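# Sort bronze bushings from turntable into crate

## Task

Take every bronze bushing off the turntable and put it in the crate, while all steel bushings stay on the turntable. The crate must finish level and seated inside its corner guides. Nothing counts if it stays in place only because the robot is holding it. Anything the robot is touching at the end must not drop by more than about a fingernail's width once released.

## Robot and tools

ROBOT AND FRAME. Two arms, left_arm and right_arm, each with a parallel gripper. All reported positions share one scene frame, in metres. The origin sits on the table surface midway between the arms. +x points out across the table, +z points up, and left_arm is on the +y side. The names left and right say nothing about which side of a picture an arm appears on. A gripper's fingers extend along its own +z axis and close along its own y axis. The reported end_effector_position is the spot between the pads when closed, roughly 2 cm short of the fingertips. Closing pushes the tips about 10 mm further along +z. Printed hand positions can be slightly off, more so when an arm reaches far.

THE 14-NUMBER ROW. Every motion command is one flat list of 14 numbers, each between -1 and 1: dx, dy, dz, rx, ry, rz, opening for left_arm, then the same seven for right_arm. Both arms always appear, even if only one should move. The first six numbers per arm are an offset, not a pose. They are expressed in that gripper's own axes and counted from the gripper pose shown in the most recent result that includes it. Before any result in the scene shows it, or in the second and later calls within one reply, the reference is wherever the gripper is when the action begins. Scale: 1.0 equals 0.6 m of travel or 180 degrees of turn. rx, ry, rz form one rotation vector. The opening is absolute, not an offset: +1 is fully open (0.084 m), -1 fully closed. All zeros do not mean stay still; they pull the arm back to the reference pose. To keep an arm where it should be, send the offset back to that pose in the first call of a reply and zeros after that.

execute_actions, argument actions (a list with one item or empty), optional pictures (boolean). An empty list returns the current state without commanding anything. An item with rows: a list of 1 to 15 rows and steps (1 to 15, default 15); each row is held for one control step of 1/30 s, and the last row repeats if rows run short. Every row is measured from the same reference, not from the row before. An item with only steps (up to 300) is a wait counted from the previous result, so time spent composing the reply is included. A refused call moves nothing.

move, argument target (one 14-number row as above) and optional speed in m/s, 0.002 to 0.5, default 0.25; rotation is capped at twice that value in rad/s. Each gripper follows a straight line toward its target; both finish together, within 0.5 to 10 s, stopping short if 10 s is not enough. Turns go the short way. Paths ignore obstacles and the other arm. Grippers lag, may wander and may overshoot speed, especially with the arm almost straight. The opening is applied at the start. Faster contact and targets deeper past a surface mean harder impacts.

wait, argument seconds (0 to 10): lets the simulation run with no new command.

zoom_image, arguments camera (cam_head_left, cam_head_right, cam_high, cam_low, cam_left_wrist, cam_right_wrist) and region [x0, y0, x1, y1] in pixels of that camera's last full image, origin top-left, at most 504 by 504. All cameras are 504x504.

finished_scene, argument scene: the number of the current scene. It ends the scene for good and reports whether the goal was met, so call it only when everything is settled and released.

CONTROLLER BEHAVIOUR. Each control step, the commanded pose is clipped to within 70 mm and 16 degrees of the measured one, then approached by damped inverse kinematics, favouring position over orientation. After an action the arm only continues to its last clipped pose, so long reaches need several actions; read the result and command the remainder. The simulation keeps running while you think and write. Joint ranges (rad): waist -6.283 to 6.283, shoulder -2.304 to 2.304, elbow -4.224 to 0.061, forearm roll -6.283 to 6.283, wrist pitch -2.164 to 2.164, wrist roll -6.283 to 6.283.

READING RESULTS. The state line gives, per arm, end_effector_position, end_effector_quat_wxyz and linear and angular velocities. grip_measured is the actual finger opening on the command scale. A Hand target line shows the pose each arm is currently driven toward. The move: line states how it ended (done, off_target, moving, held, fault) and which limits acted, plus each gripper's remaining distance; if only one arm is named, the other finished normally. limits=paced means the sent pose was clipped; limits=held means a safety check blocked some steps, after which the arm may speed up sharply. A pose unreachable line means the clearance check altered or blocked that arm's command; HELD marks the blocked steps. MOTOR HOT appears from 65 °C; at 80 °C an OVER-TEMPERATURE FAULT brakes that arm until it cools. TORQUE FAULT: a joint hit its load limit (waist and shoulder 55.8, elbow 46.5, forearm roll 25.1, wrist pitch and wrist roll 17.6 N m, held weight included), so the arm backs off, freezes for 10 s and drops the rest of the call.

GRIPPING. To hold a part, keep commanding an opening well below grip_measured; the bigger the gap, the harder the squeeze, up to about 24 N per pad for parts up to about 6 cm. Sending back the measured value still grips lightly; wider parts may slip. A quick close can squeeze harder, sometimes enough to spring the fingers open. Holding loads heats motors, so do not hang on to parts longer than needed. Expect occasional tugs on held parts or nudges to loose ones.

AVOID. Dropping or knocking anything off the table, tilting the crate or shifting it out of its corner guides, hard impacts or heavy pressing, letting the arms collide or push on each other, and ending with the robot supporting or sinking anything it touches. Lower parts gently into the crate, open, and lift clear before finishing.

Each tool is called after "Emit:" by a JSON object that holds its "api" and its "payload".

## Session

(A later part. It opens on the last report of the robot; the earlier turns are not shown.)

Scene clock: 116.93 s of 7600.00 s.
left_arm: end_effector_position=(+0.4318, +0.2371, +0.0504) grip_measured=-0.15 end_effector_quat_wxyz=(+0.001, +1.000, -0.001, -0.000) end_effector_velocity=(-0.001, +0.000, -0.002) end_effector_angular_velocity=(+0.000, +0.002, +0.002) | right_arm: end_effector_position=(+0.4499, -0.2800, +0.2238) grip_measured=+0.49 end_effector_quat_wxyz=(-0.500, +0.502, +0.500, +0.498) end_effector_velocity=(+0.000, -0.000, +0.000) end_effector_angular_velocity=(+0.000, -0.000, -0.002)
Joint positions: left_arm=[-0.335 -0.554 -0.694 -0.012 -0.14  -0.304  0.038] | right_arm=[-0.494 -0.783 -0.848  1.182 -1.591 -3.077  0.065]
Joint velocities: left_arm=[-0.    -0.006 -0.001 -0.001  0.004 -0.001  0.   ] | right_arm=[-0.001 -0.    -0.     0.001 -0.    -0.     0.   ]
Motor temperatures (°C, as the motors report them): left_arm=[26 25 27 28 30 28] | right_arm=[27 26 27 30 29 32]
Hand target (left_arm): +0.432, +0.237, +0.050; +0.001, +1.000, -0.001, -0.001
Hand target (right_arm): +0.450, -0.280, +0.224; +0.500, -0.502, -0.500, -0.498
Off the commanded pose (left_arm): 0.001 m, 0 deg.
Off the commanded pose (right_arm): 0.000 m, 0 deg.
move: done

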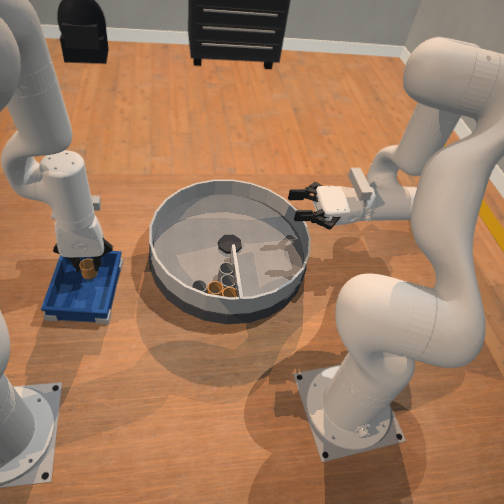

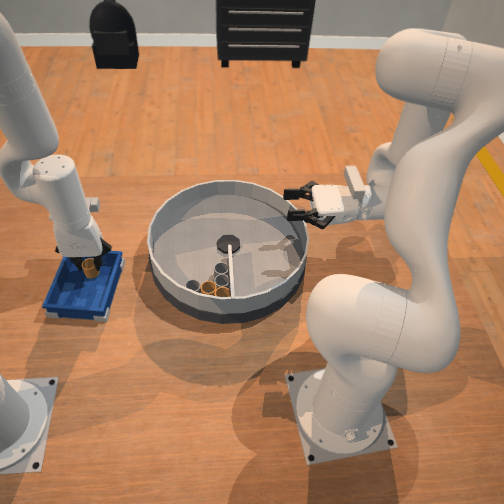

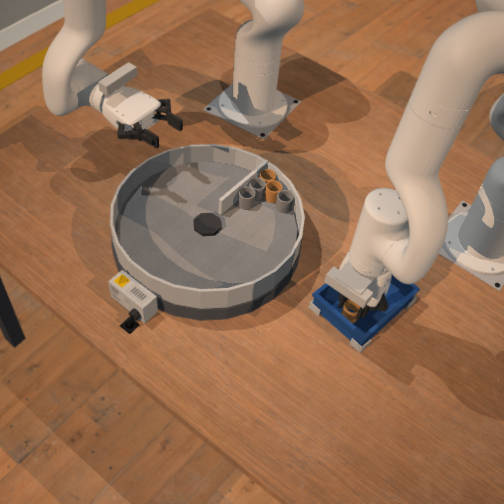

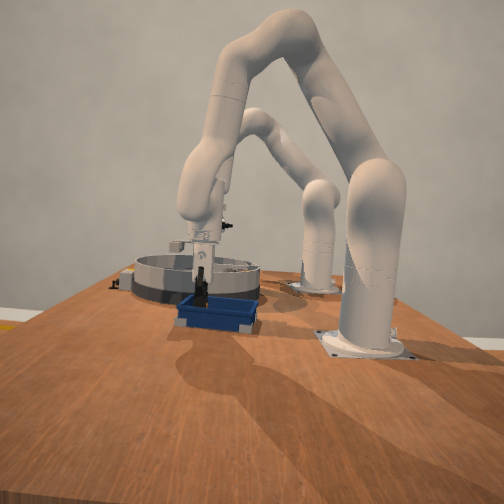

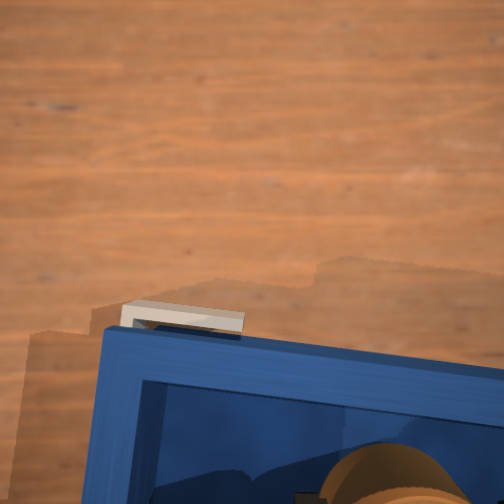

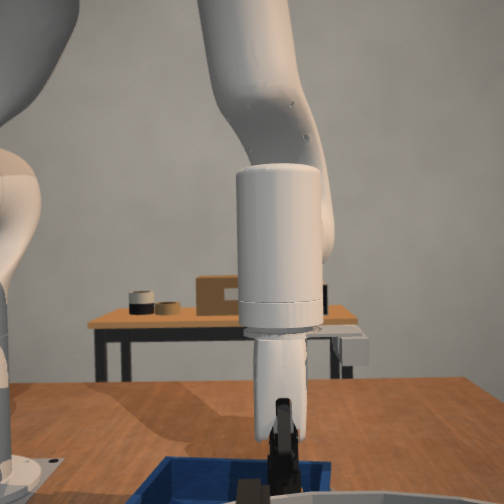

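Emit:
{"api": "move", "payload": {"target": [0,0,0.003,0,0,0,-0.7,0,0,0,0,0,0,0.5], "speed": 0.02}}

Emit:
{"api": "move", "payload": {"target": [0,0,0,0,0,0,0.15,0,0,0,0,0,0,0.5]}}

Emit:
{"api": "move", "payload": {"target": [0,0,-0.187,0,0,0,0.15,0,0,0,0,0,0,0.5]}}

Emit:
{"api": "move", "payload": {"target": [-0.275,0.567,0,0,0,-0.5,0.15,0,0,0,0,0,0,0.5], "speed": 0.4}}

Scene clock: 119.93 s of 7600.00 s.
left_arm: end_effector_position=(+0.4318, +0.2371, +0.0487) grip_measured=-0.15 end_effector_quat_wxyz=(+0.001, +1.000, -0.001, -0.000) end_effector_velocity=(+0.000, -0.000, -0.000) end_effector_angular_velocity=(-0.000, -0.000, +0.002) | right_arm: end_effector_position=(+0.4499, -0.2800, +0.2238) grip_measured=+0.49 end_effector_quat_wxyz=(-0.500, +0.502, +0.500, +0.498) end_effector_velocity=(-0.000, +0.000, -0.000) end_effector_angular_velocity=(-0.000, -0.000, +0.000)
Joint positions: left_arm=[-0.335 -0.558 -0.695 -0.013 -0.137 -0.304  0.038] | right_arm=[-0.494 -0.783 -0.848  1.182 -1.591 -3.077  0.065]
Joint velocities: left_arm=[ 0.    -0.    -0.    -0.001  0.    -0.001  0.   ] | right_arm=[ 0.  0. -0. -0.  0. -0. -0.]
Motor temperatures (°C, as the motors report them): left_arm=[26 25 27 28 30 28] | right_arm=[27 26 27 30 29 32]
Hand target (left_arm): +0.432, +0.237, +0.049; +0.001, +1.000, -0.001, -0.000
Hand target (right_arm): +0.450, -0.280, +0.224; +0.500, -0.502, -0.500, -0.498
Off the commanded pose (left_arm): 0.000 m, 0 deg.
Off the commanded pose (right_arm): 0.000 m, 0 deg.
move: done

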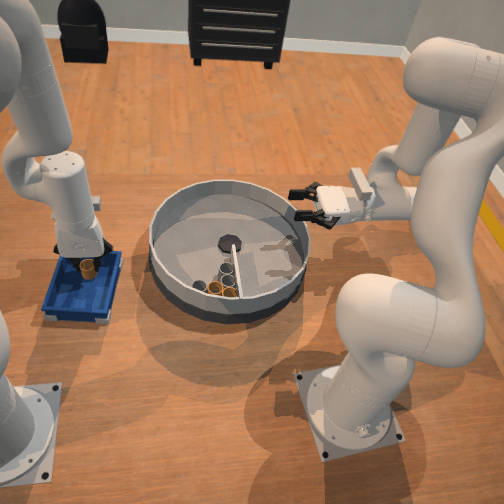

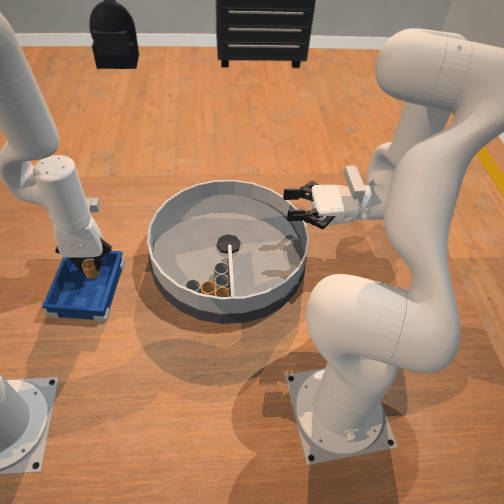

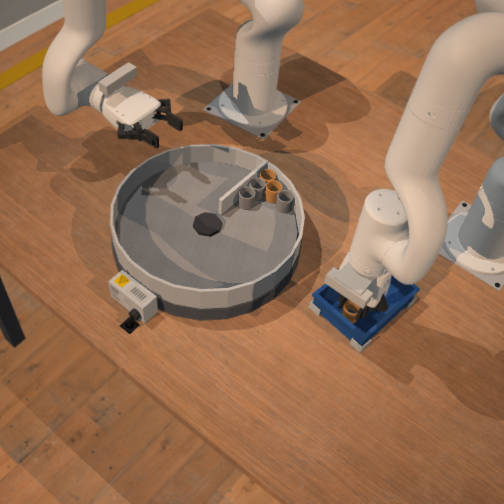

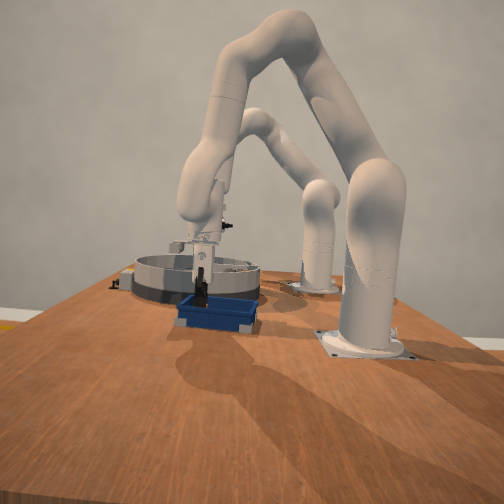

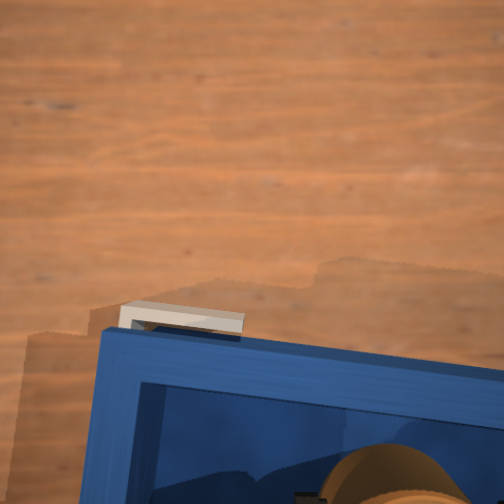

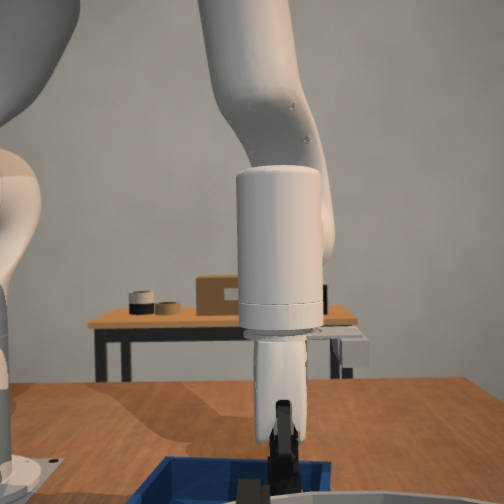

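Scene clock: 120.43 s of 7600.00 s.
left_arm: end_effector_position=(+0.4318, +0.2371, +0.0487) grip_measured=+0.14 end_effector_quat_wxyz=(+0.001, +1.000, -0.001, -0.000) end_effector_velocity=(-0.000, -0.000, -0.000) end_effector_angular_velocity=(-0.000, +0.000, +0.004) | right_arm: end_effector_position=(+0.4499, -0.2800, +0.2238) grip_measured=+0.49 end_effector_quat_wxyz=(-0.500, +0.502, +0.500, +0.498) end_effector_velocity=(+0.000, -0.000, +0.000) end_effector_angular_velocity=(-0.000, -0.001, -0.000)
Joint positions: left_arm=[-0.335 -0.558 -0.695 -0.013 -0.137 -0.304  0.05 ] | right_arm=[-0.494 -0.783 -0.848  1.182 -1.591 -3.077  0.065]
Joint velocities: left_arm=[-0.    -0.    -0.    -0.001 -0.    -0.003 -0.   ] | right_arm=[-0.     0.001 -0.    -0.    -0.    -0.     0.   ]
Motor temperatures (°C, as the motors report them): left_arm=[26 25 27 28 30 28] | right_arm=[27 26 27 30 29 32]
Hand target (left_arm): +0.432, +0.237, +0.049; +0.001, +1.000, -0.001, -0.000
Hand target (right_arm): +0.450, -0.280, +0.224; +0.500, -0.502, -0.500, -0.498
Off the commanded pose (left_arm): 0.000 m, 0 deg.
Off the commanded pose (right_arm): 0.000 m, 0 deg.
move: done

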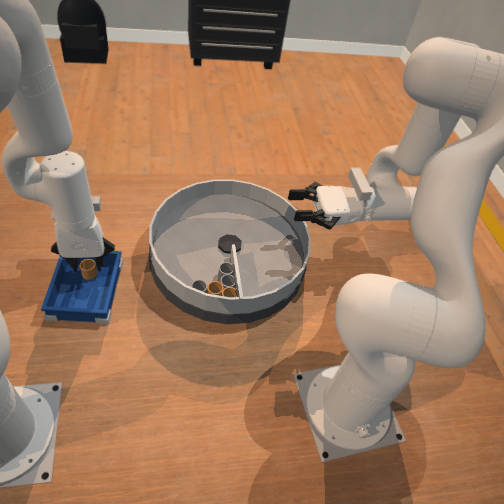

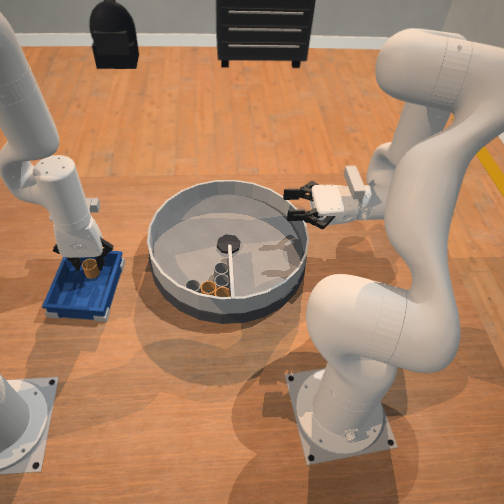

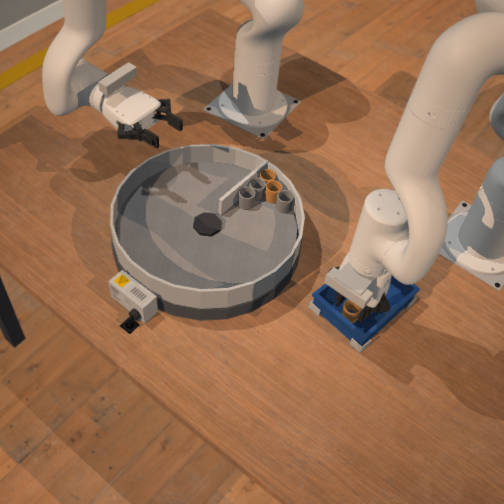

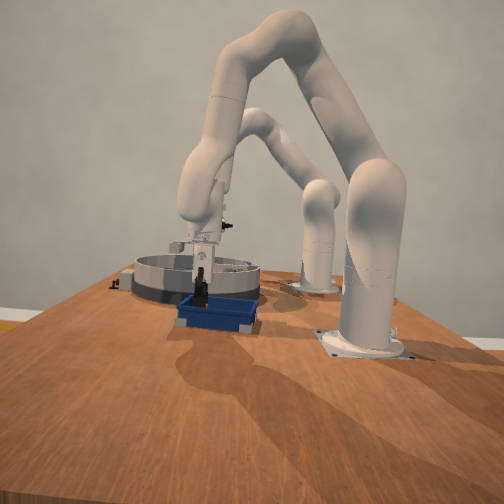

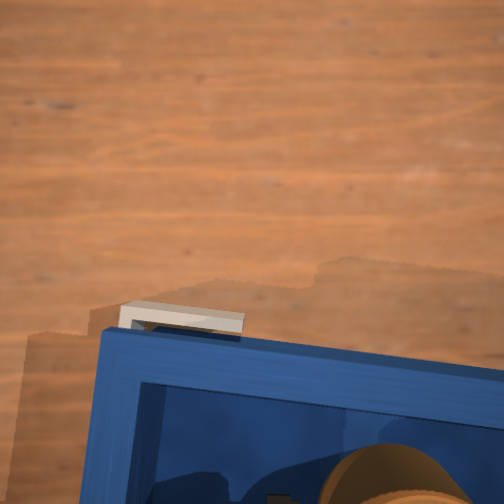

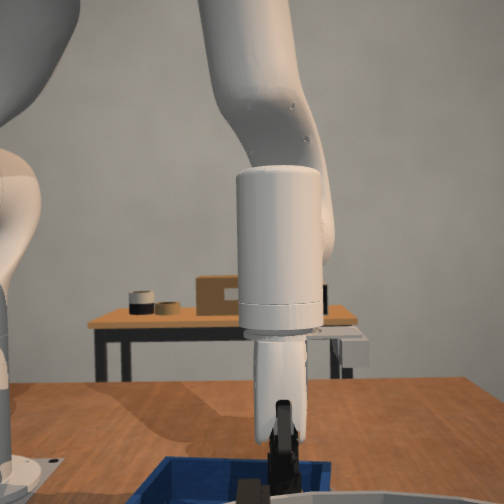

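Scene clock: 121.40 s of 7600.00 s.
left_arm: end_effector_position=(+0.4318, +0.2373, +0.1602) grip_measured=+0.14 end_effector_quat_wxyz=(+0.001, +1.000, -0.001, -0.001) end_effector_velocity=(+0.001, -0.000, +0.003) end_effector_angular_velocity=(-0.001, -0.003, +0.000) | right_arm: end_effector_position=(+0.4499, -0.2800, +0.2238) grip_measured=+0.49 end_effector_quat_wxyz=(-0.500, +0.502, +0.500, +0.498) end_effector_velocity=(+0.000, -0.000, -0.001) end_effector_angular_velocity=(+0.000, +0.001, -0.000)
Joint positions: left_arm=[-0.335 -0.283 -0.684 -0.005 -0.401 -0.312  0.05 ] | right_arm=[-0.494 -0.783 -0.848  1.182 -1.591 -3.077  0.065]
Joint velocities: left_arm=[ 0.     0.006 -0.001 -0.    -0.005  0.    -0.   ] | right_arm=[-0.001 -0.002 -0.001 -0.     0.     0.     0.   ]
Motor temperatures (°C, as the motors report them): left_arm=[26 25 27 28 30 28] | right_arm=[27 26 27 30 29 32]
Hand target (left_arm): +0.432, +0.237, +0.161; +0.001, +1.000, -0.001, -0.000
Hand target (right_arm): +0.450, -0.280, +0.224; +0.500, -0.502, -0.500, -0.498
Off the commanded pose (left_arm): 0.001 m, 0 deg.
Off the commanded pose (right_arm): 0.000 m, 0 deg.
move: done

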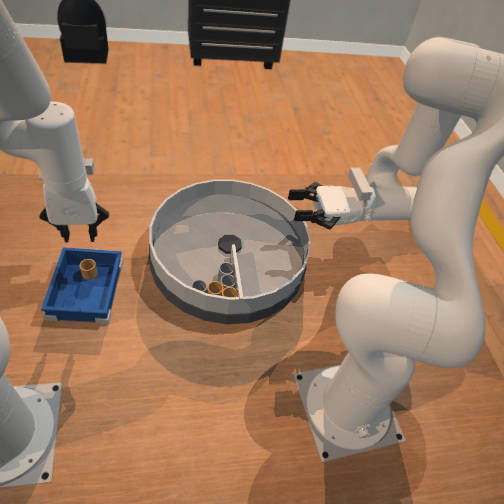

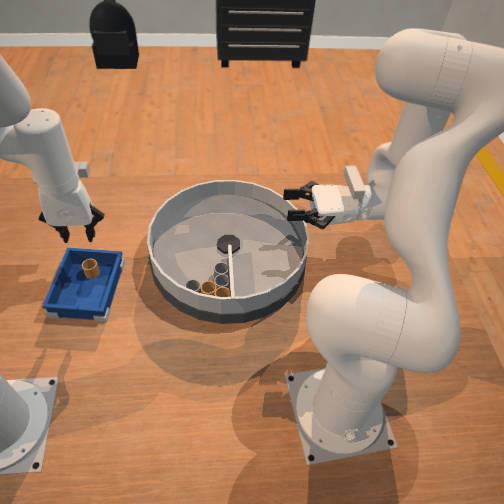

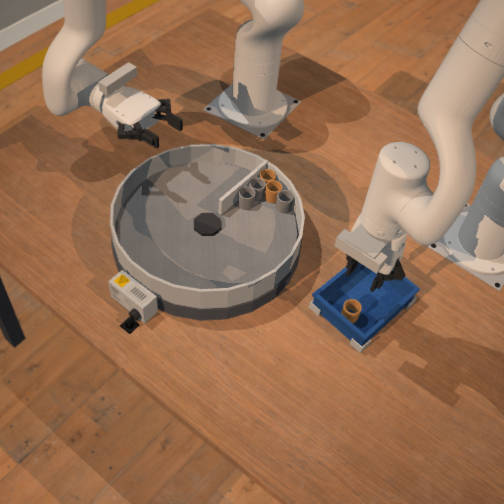

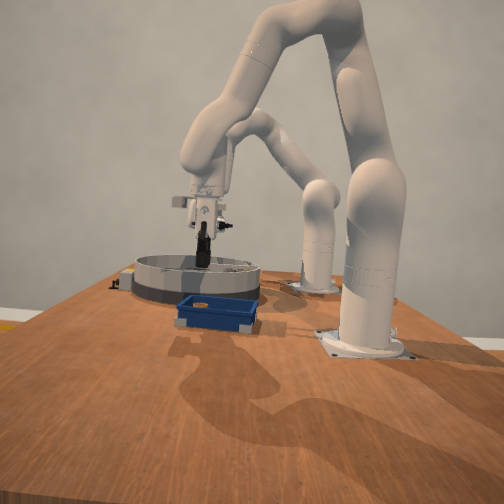

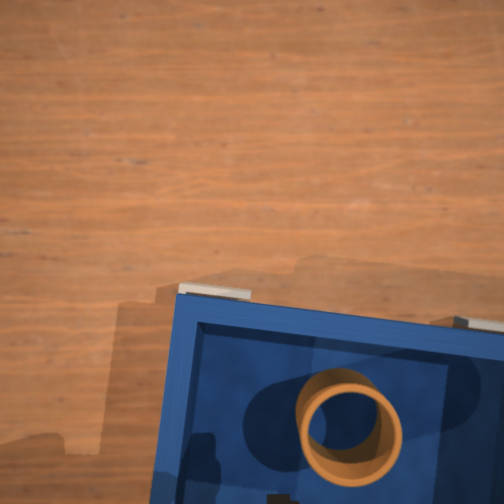

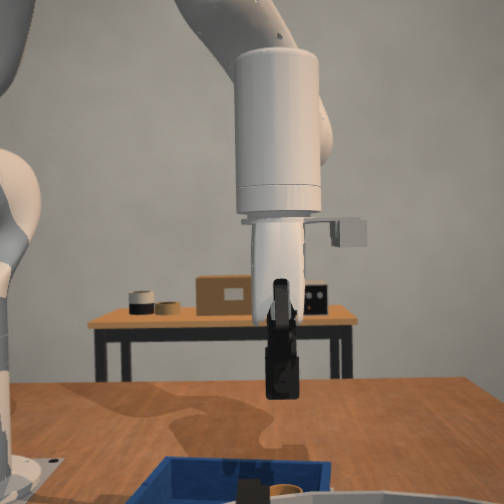

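Scene clock: 123.93 s of 7600.00 s.
left_arm: end_effector_position=(+0.2681, -0.1020, +0.1605) grip_measured=+0.14 end_effector_quat_wxyz=(+0.000, +0.708, +0.706, -0.000) end_effector_velocity=(-0.001, -0.001, +0.000) end_effector_angular_velocity=(+0.005, -0.006, +0.008) | right_arm: end_effector_position=(+0.4499, -0.2800, +0.2238) grip_measured=+0.49 end_effector_quat_wxyz=(-0.500, +0.502, +0.500, +0.498) end_effector_velocity=(+0.000, -0.000, +0.000) end_effector_angular_velocity=(-0.000, -0.001, -0.001)
Joint positions: left_arm=[-1.134 -0.497 -0.997 -0.    -0.5   -2.685  0.05 ] | right_arm=[-0.494 -0.783 -0.848  1.182 -1.591 -3.077  0.065]
Joint velocities: left_arm=[-0.006 -0.003 -0.005  0.015 -0.004 -0.027  0.   ] | right_arm=[-0.001  0.001  0.     0.    -0.    -0.    -0.   ]
Motor temperatures (°C, as the motors report them): left_arm=[26 25 27 28 30 28] | right_arm=[27 26 27 30 29 32]
Hand target (left_arm): +0.268, -0.102, +0.161; +0.000, +0.708, +0.706, +0.000
Hand target (right_arm): +0.450, -0.280, +0.224; +0.500, -0.502, -0.500, -0.498
Off the commanded pose (left_arm): 0.002 m, 0 deg.
Off the commanded pose (right_arm): 0.000 m, 0 deg.
move: done

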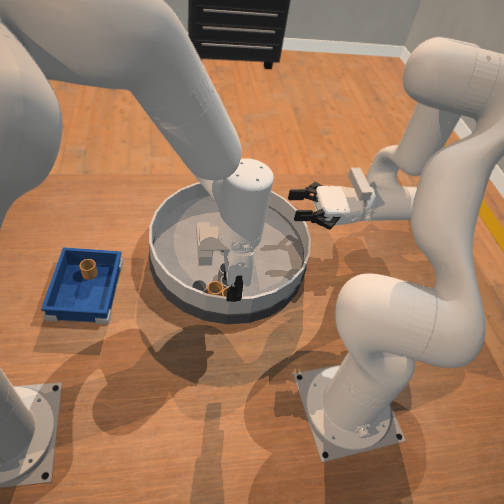

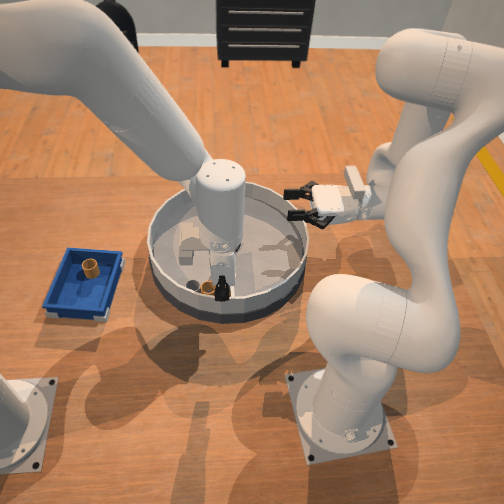

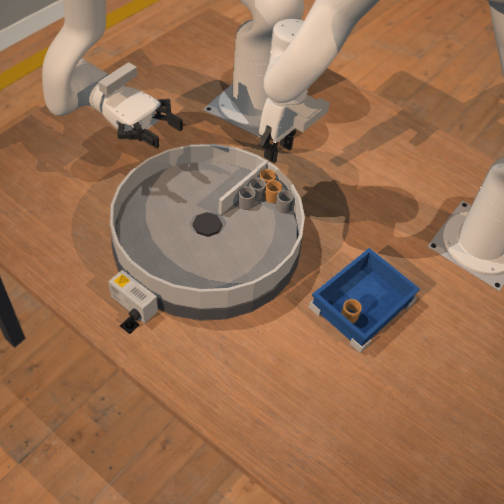

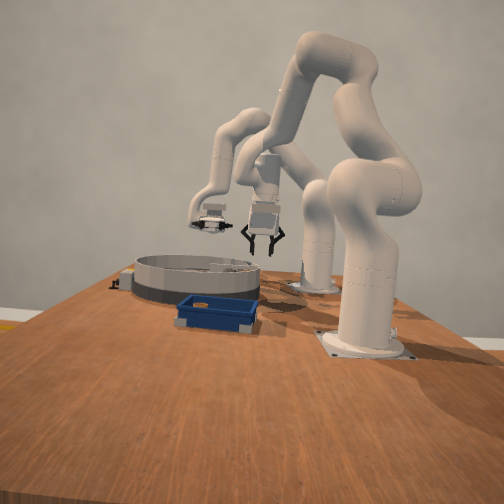

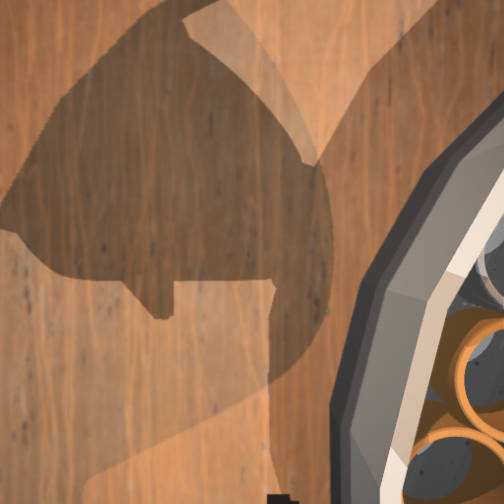

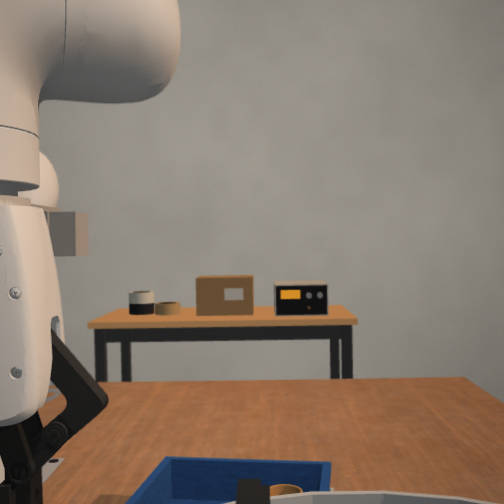

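Emit:
{"api": "move", "payload": {"target": [-0.005,-0.0038,0.079,0,0,0,0.15,0,0,0,0,0,0,0.5], "speed": 0.08}}

Emit:
{"api": "zoom_image", "payload": {"camera": "cam_left_wrist", "region": [404,404,504,504]}}

Emit:
{"api": "zoom_image", "payload": {"camera": "cam_high", "region": [240,145,300,205]}}

Scene clock: 125.80 s of 7600.00 s.
left_arm: end_effector_position=(+0.2659, -0.1050, +0.1135) grip_measured=+0.14 end_effector_quat_wxyz=(+0.000, +0.708, +0.706, -0.000) end_effector_velocity=(+0.000, -0.000, -0.002) end_effector_angular_velocity=(-0.000, -0.000, -0.002) | right_arm: end_effector_position=(+0.4499, -0.2800, +0.2238) grip_measured=+0.49 end_effector_quat_wxyz=(-0.500, +0.502, +0.500, +0.498) end_effector_velocity=(+0.000, -0.000, -0.000) end_effector_angular_velocity=(-0.001, -0.000, -0.001)
Joint positions: left_arm=[-1.14  -0.587 -0.997 -0.    -0.41  -2.692  0.05 ] | right_arm=[-0.494 -0.783 -0.848  1.182 -1.591 -3.077  0.065]
Joint velocities: left_arm=[ 0.    -0.004 -0.    -0.     0.004  0.002  0.   ] | right_arm=[-0.001  0.    -0.     0.     0.001  0.     0.   ]
Motor temperatures (°C, as the motors report them): left_arm=[26 25 27 28 30 28] | right_arm=[27 26 27 30 29 32]
Hand target (left_arm): +0.266, -0.105, +0.113; +0.000, +0.708, +0.706, -0.000
Hand target (right_arm): +0.450, -0.280, +0.224; +0.500, -0.502, -0.500, -0.498
Off the commanded pose (left_arm): 0.000 m, 0 deg.
Off the commanded pose (right_arm): 0.000 m, 0 deg.
move: done

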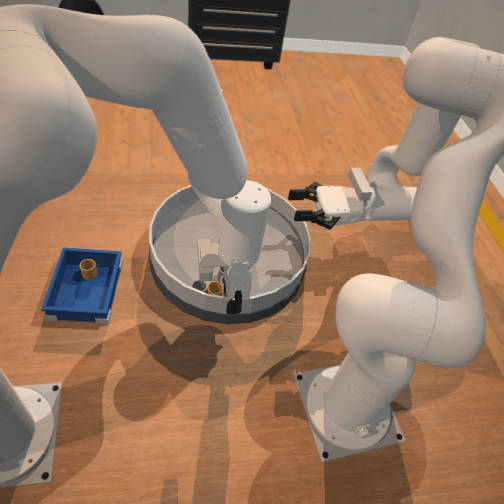

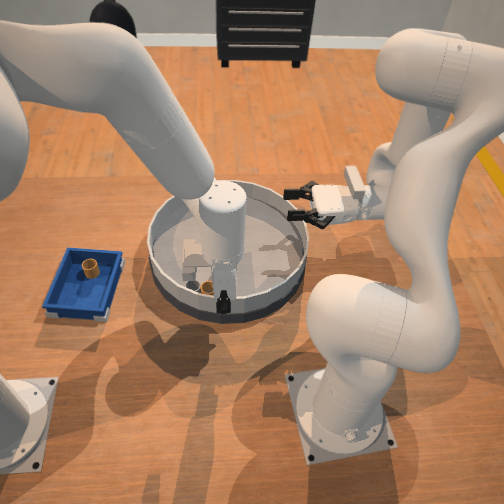

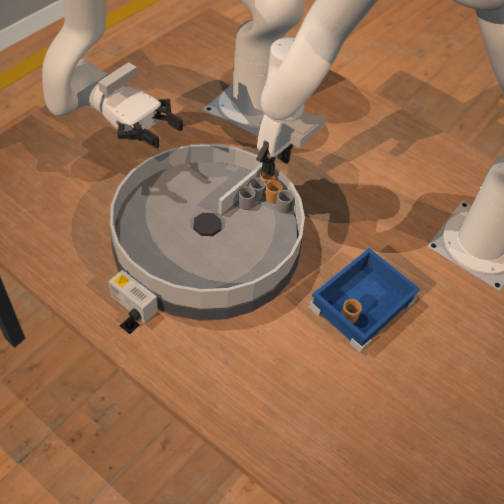

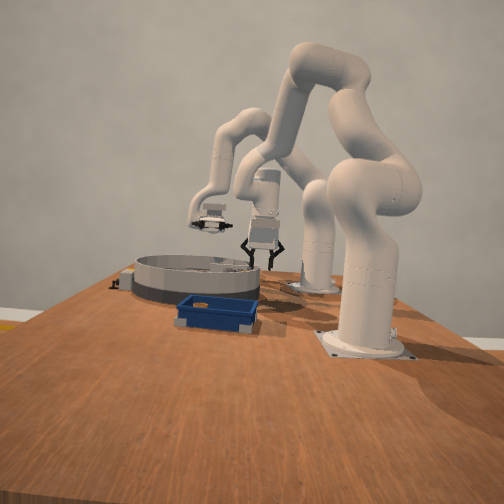

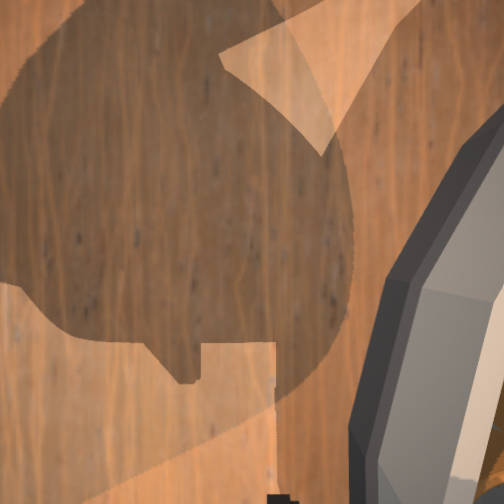

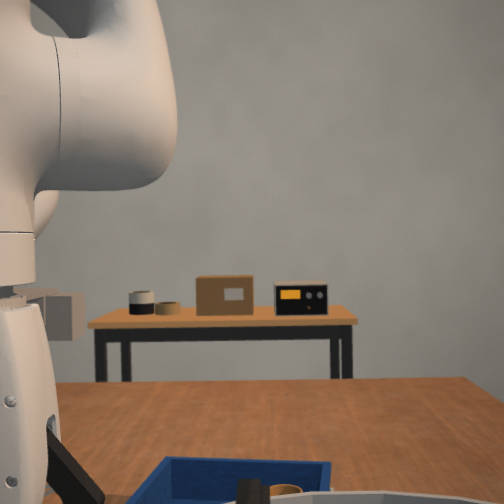

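Region (404, 404, 504, 504) of cam_left_wrist's 504x504 image, scaled by 5.040, with more detail than that image has.

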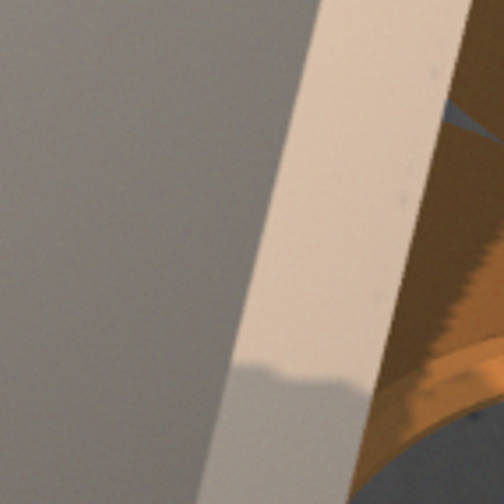

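Region (240, 145, 300, 205) of cam_high's 504x504 image, scaled by 8.400, with more detail than that image has.

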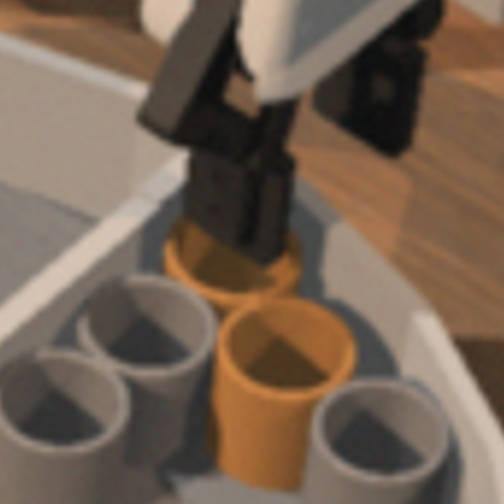

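Emit:
{"api": "move", "payload": {"target": [0.0005,0,0.03,0,0,0,0.15,0,0,0,0,0,0,0.5], "speed": 0.012}}

Emit:
{"api": "move", "payload": {"target": [0,0,-0.12,0,0,0,0.15,0,0,0,0,0,0,0.5], "speed": 0.06}}

Scene clock: 128.30 s of 7600.00 s.
left_arm: end_effector_position=(+0.2659, -0.1048, +0.0957) grip_measured=+0.14 end_effector_quat_wxyz=(+0.000, +0.708, +0.706, -0.000) end_effector_velocity=(-0.000, -0.000, -0.001) end_effector_angular_velocity=(-0.000, -0.000, +0.001) | right_arm: end_effector_position=(+0.4499, -0.2800, +0.2238) grip_measured=+0.49 end_effector_quat_wxyz=(-0.500, +0.502, +0.500, +0.498) end_effector_velocity=(+0.000, +0.000, +0.001) end_effector_angular_velocity=(-0.000, -0.002, +0.000)
Joint positions: left_arm=[-1.14  -0.621 -0.998 -0.    -0.376 -2.692  0.05 ] | right_arm=[-0.494 -0.783 -0.848  1.182 -1.591 -3.077  0.065]
Joint velocities: left_arm=[-0.    -0.002 -0.    -0.     0.002 -0.001  0.   ] | right_arm=[ 0.     0.002 -0.     0.    -0.    -0.     0.   ]
Motor temperatures (°C, as the motors report them): left_arm=[26 25 27 28 30 28] | right_arm=[27 26 27 30 29 32]
Hand target (left_arm): +0.266, -0.105, +0.096; +0.000, +0.708, +0.706, -0.000
Hand target (right_arm): +0.450, -0.280, +0.224; +0.500, -0.502, -0.500, -0.498
Off the commanded pose (left_arm): 0.000 m, 0 deg.
Off the commanded pose (right_arm): 0.000 m, 0 deg.
move: done

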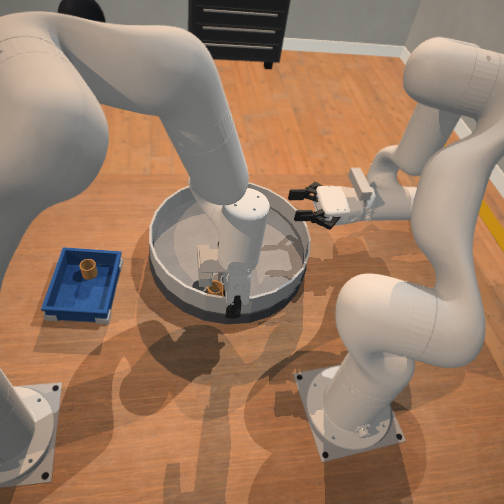

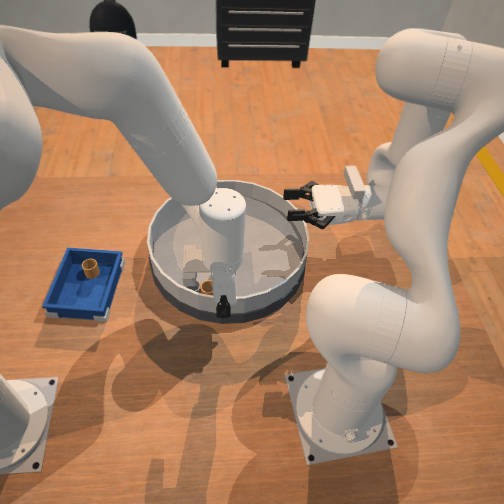

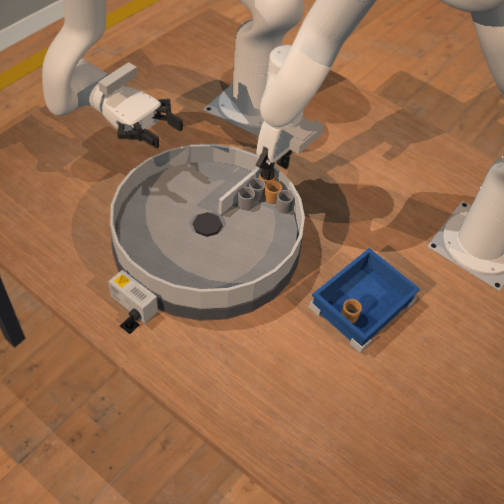

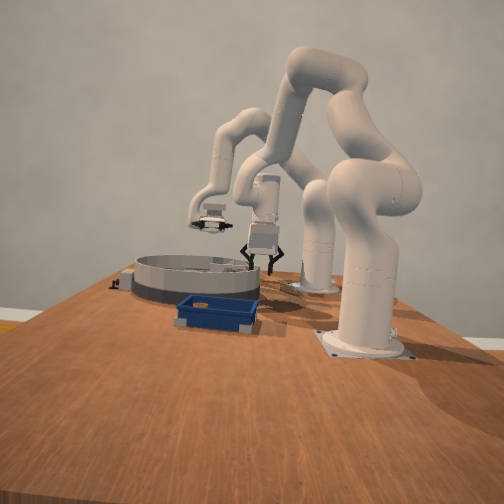

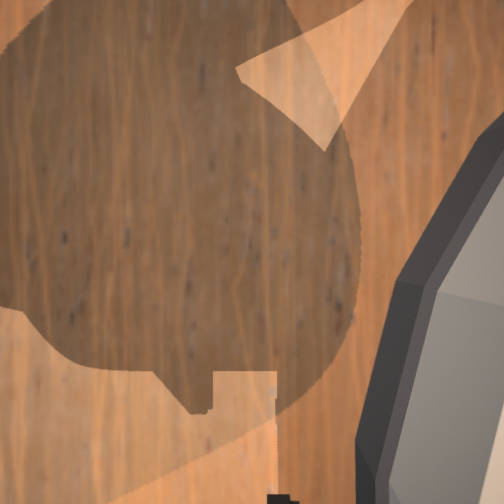

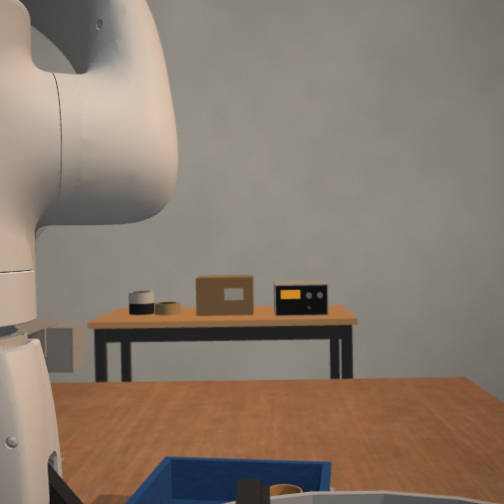

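Scene clock: 129.83 s of 7600.00 s.
left_arm: end_effector_position=(+0.2658, -0.1047, +0.1673) grip_measured=+0.14 end_effector_quat_wxyz=(+0.000, +0.708, +0.706, -0.000) end_effector_velocity=(-0.000, -0.000, +0.002) end_effector_angular_velocity=(-0.000, +0.000, +0.001) | right_arm: end_effector_position=(+0.4499, -0.2800, +0.2238) grip_measured=+0.49 end_effector_quat_wxyz=(-0.500, +0.502, +0.500, +0.498) end_effector_velocity=(-0.000, +0.000, -0.000) end_effector_angular_velocity=(-0.000, -0.000, +0.000)
Joint positions: left_arm=[-1.14  -0.488 -1.003 -0.    -0.515 -2.692  0.05 ] | right_arm=[-0.494 -0.783 -0.848  1.182 -1.591 -3.077  0.065]
Joint velocities: left_arm=[-0.     0.003 -0.    -0.    -0.003 -0.001  0.   ] | right_arm=[ 0.  0.  0.  0.  0. -0. -0.]
Motor temperatures (°C, as the motors report them): left_arm=[26 25 27 28 30 28] | right_arm=[27 26 27 30 29 32]
Hand target (left_arm): +0.266, -0.105, +0.168; +0.000, +0.708, +0.706, -0.000
Hand target (right_arm): +0.450, -0.280, +0.224; +0.500, -0.502, -0.500, -0.498
Off the commanded pose (left_arm): 0.000 m, 0 deg.
Off the commanded pose (right_arm): 0.000 m, 0 deg.
move: done

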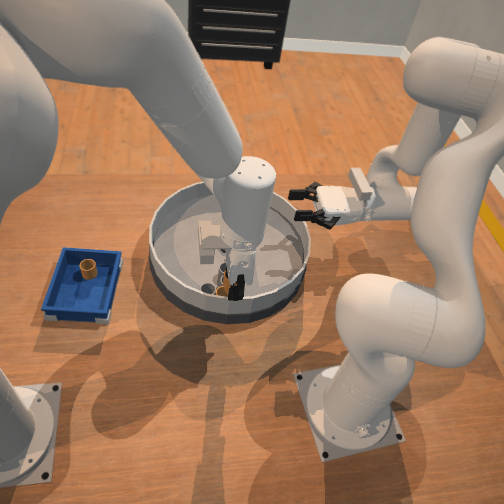

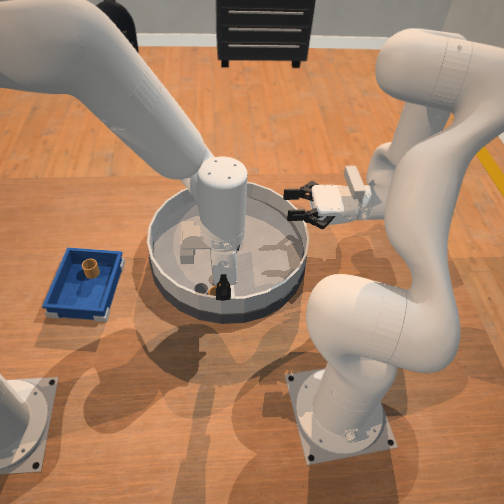

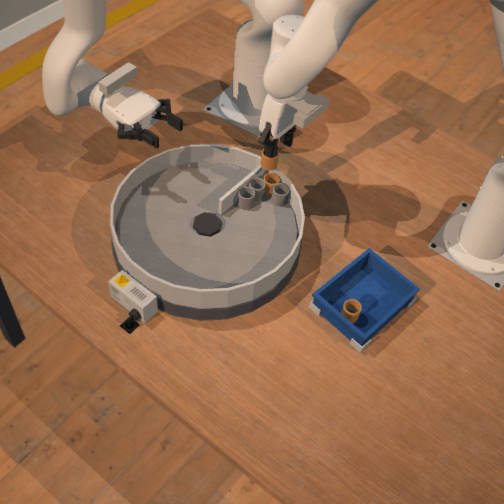

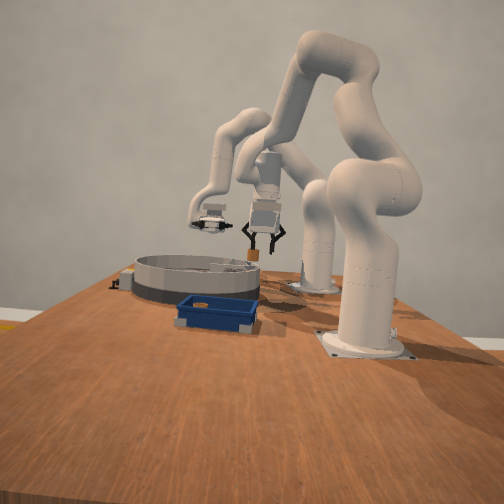

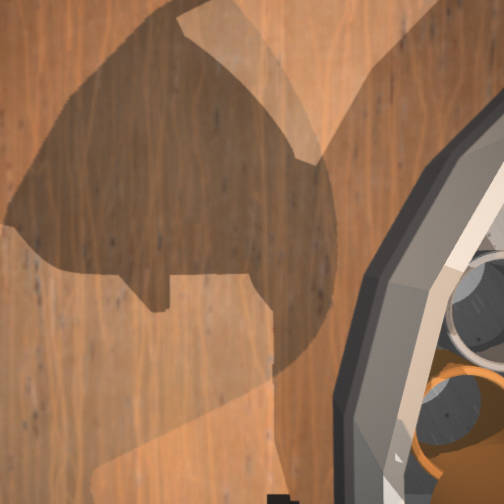

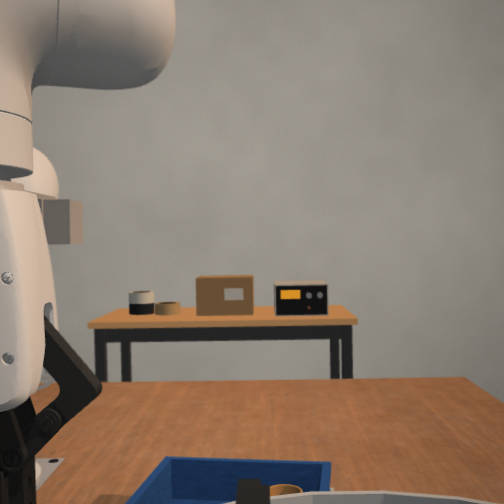

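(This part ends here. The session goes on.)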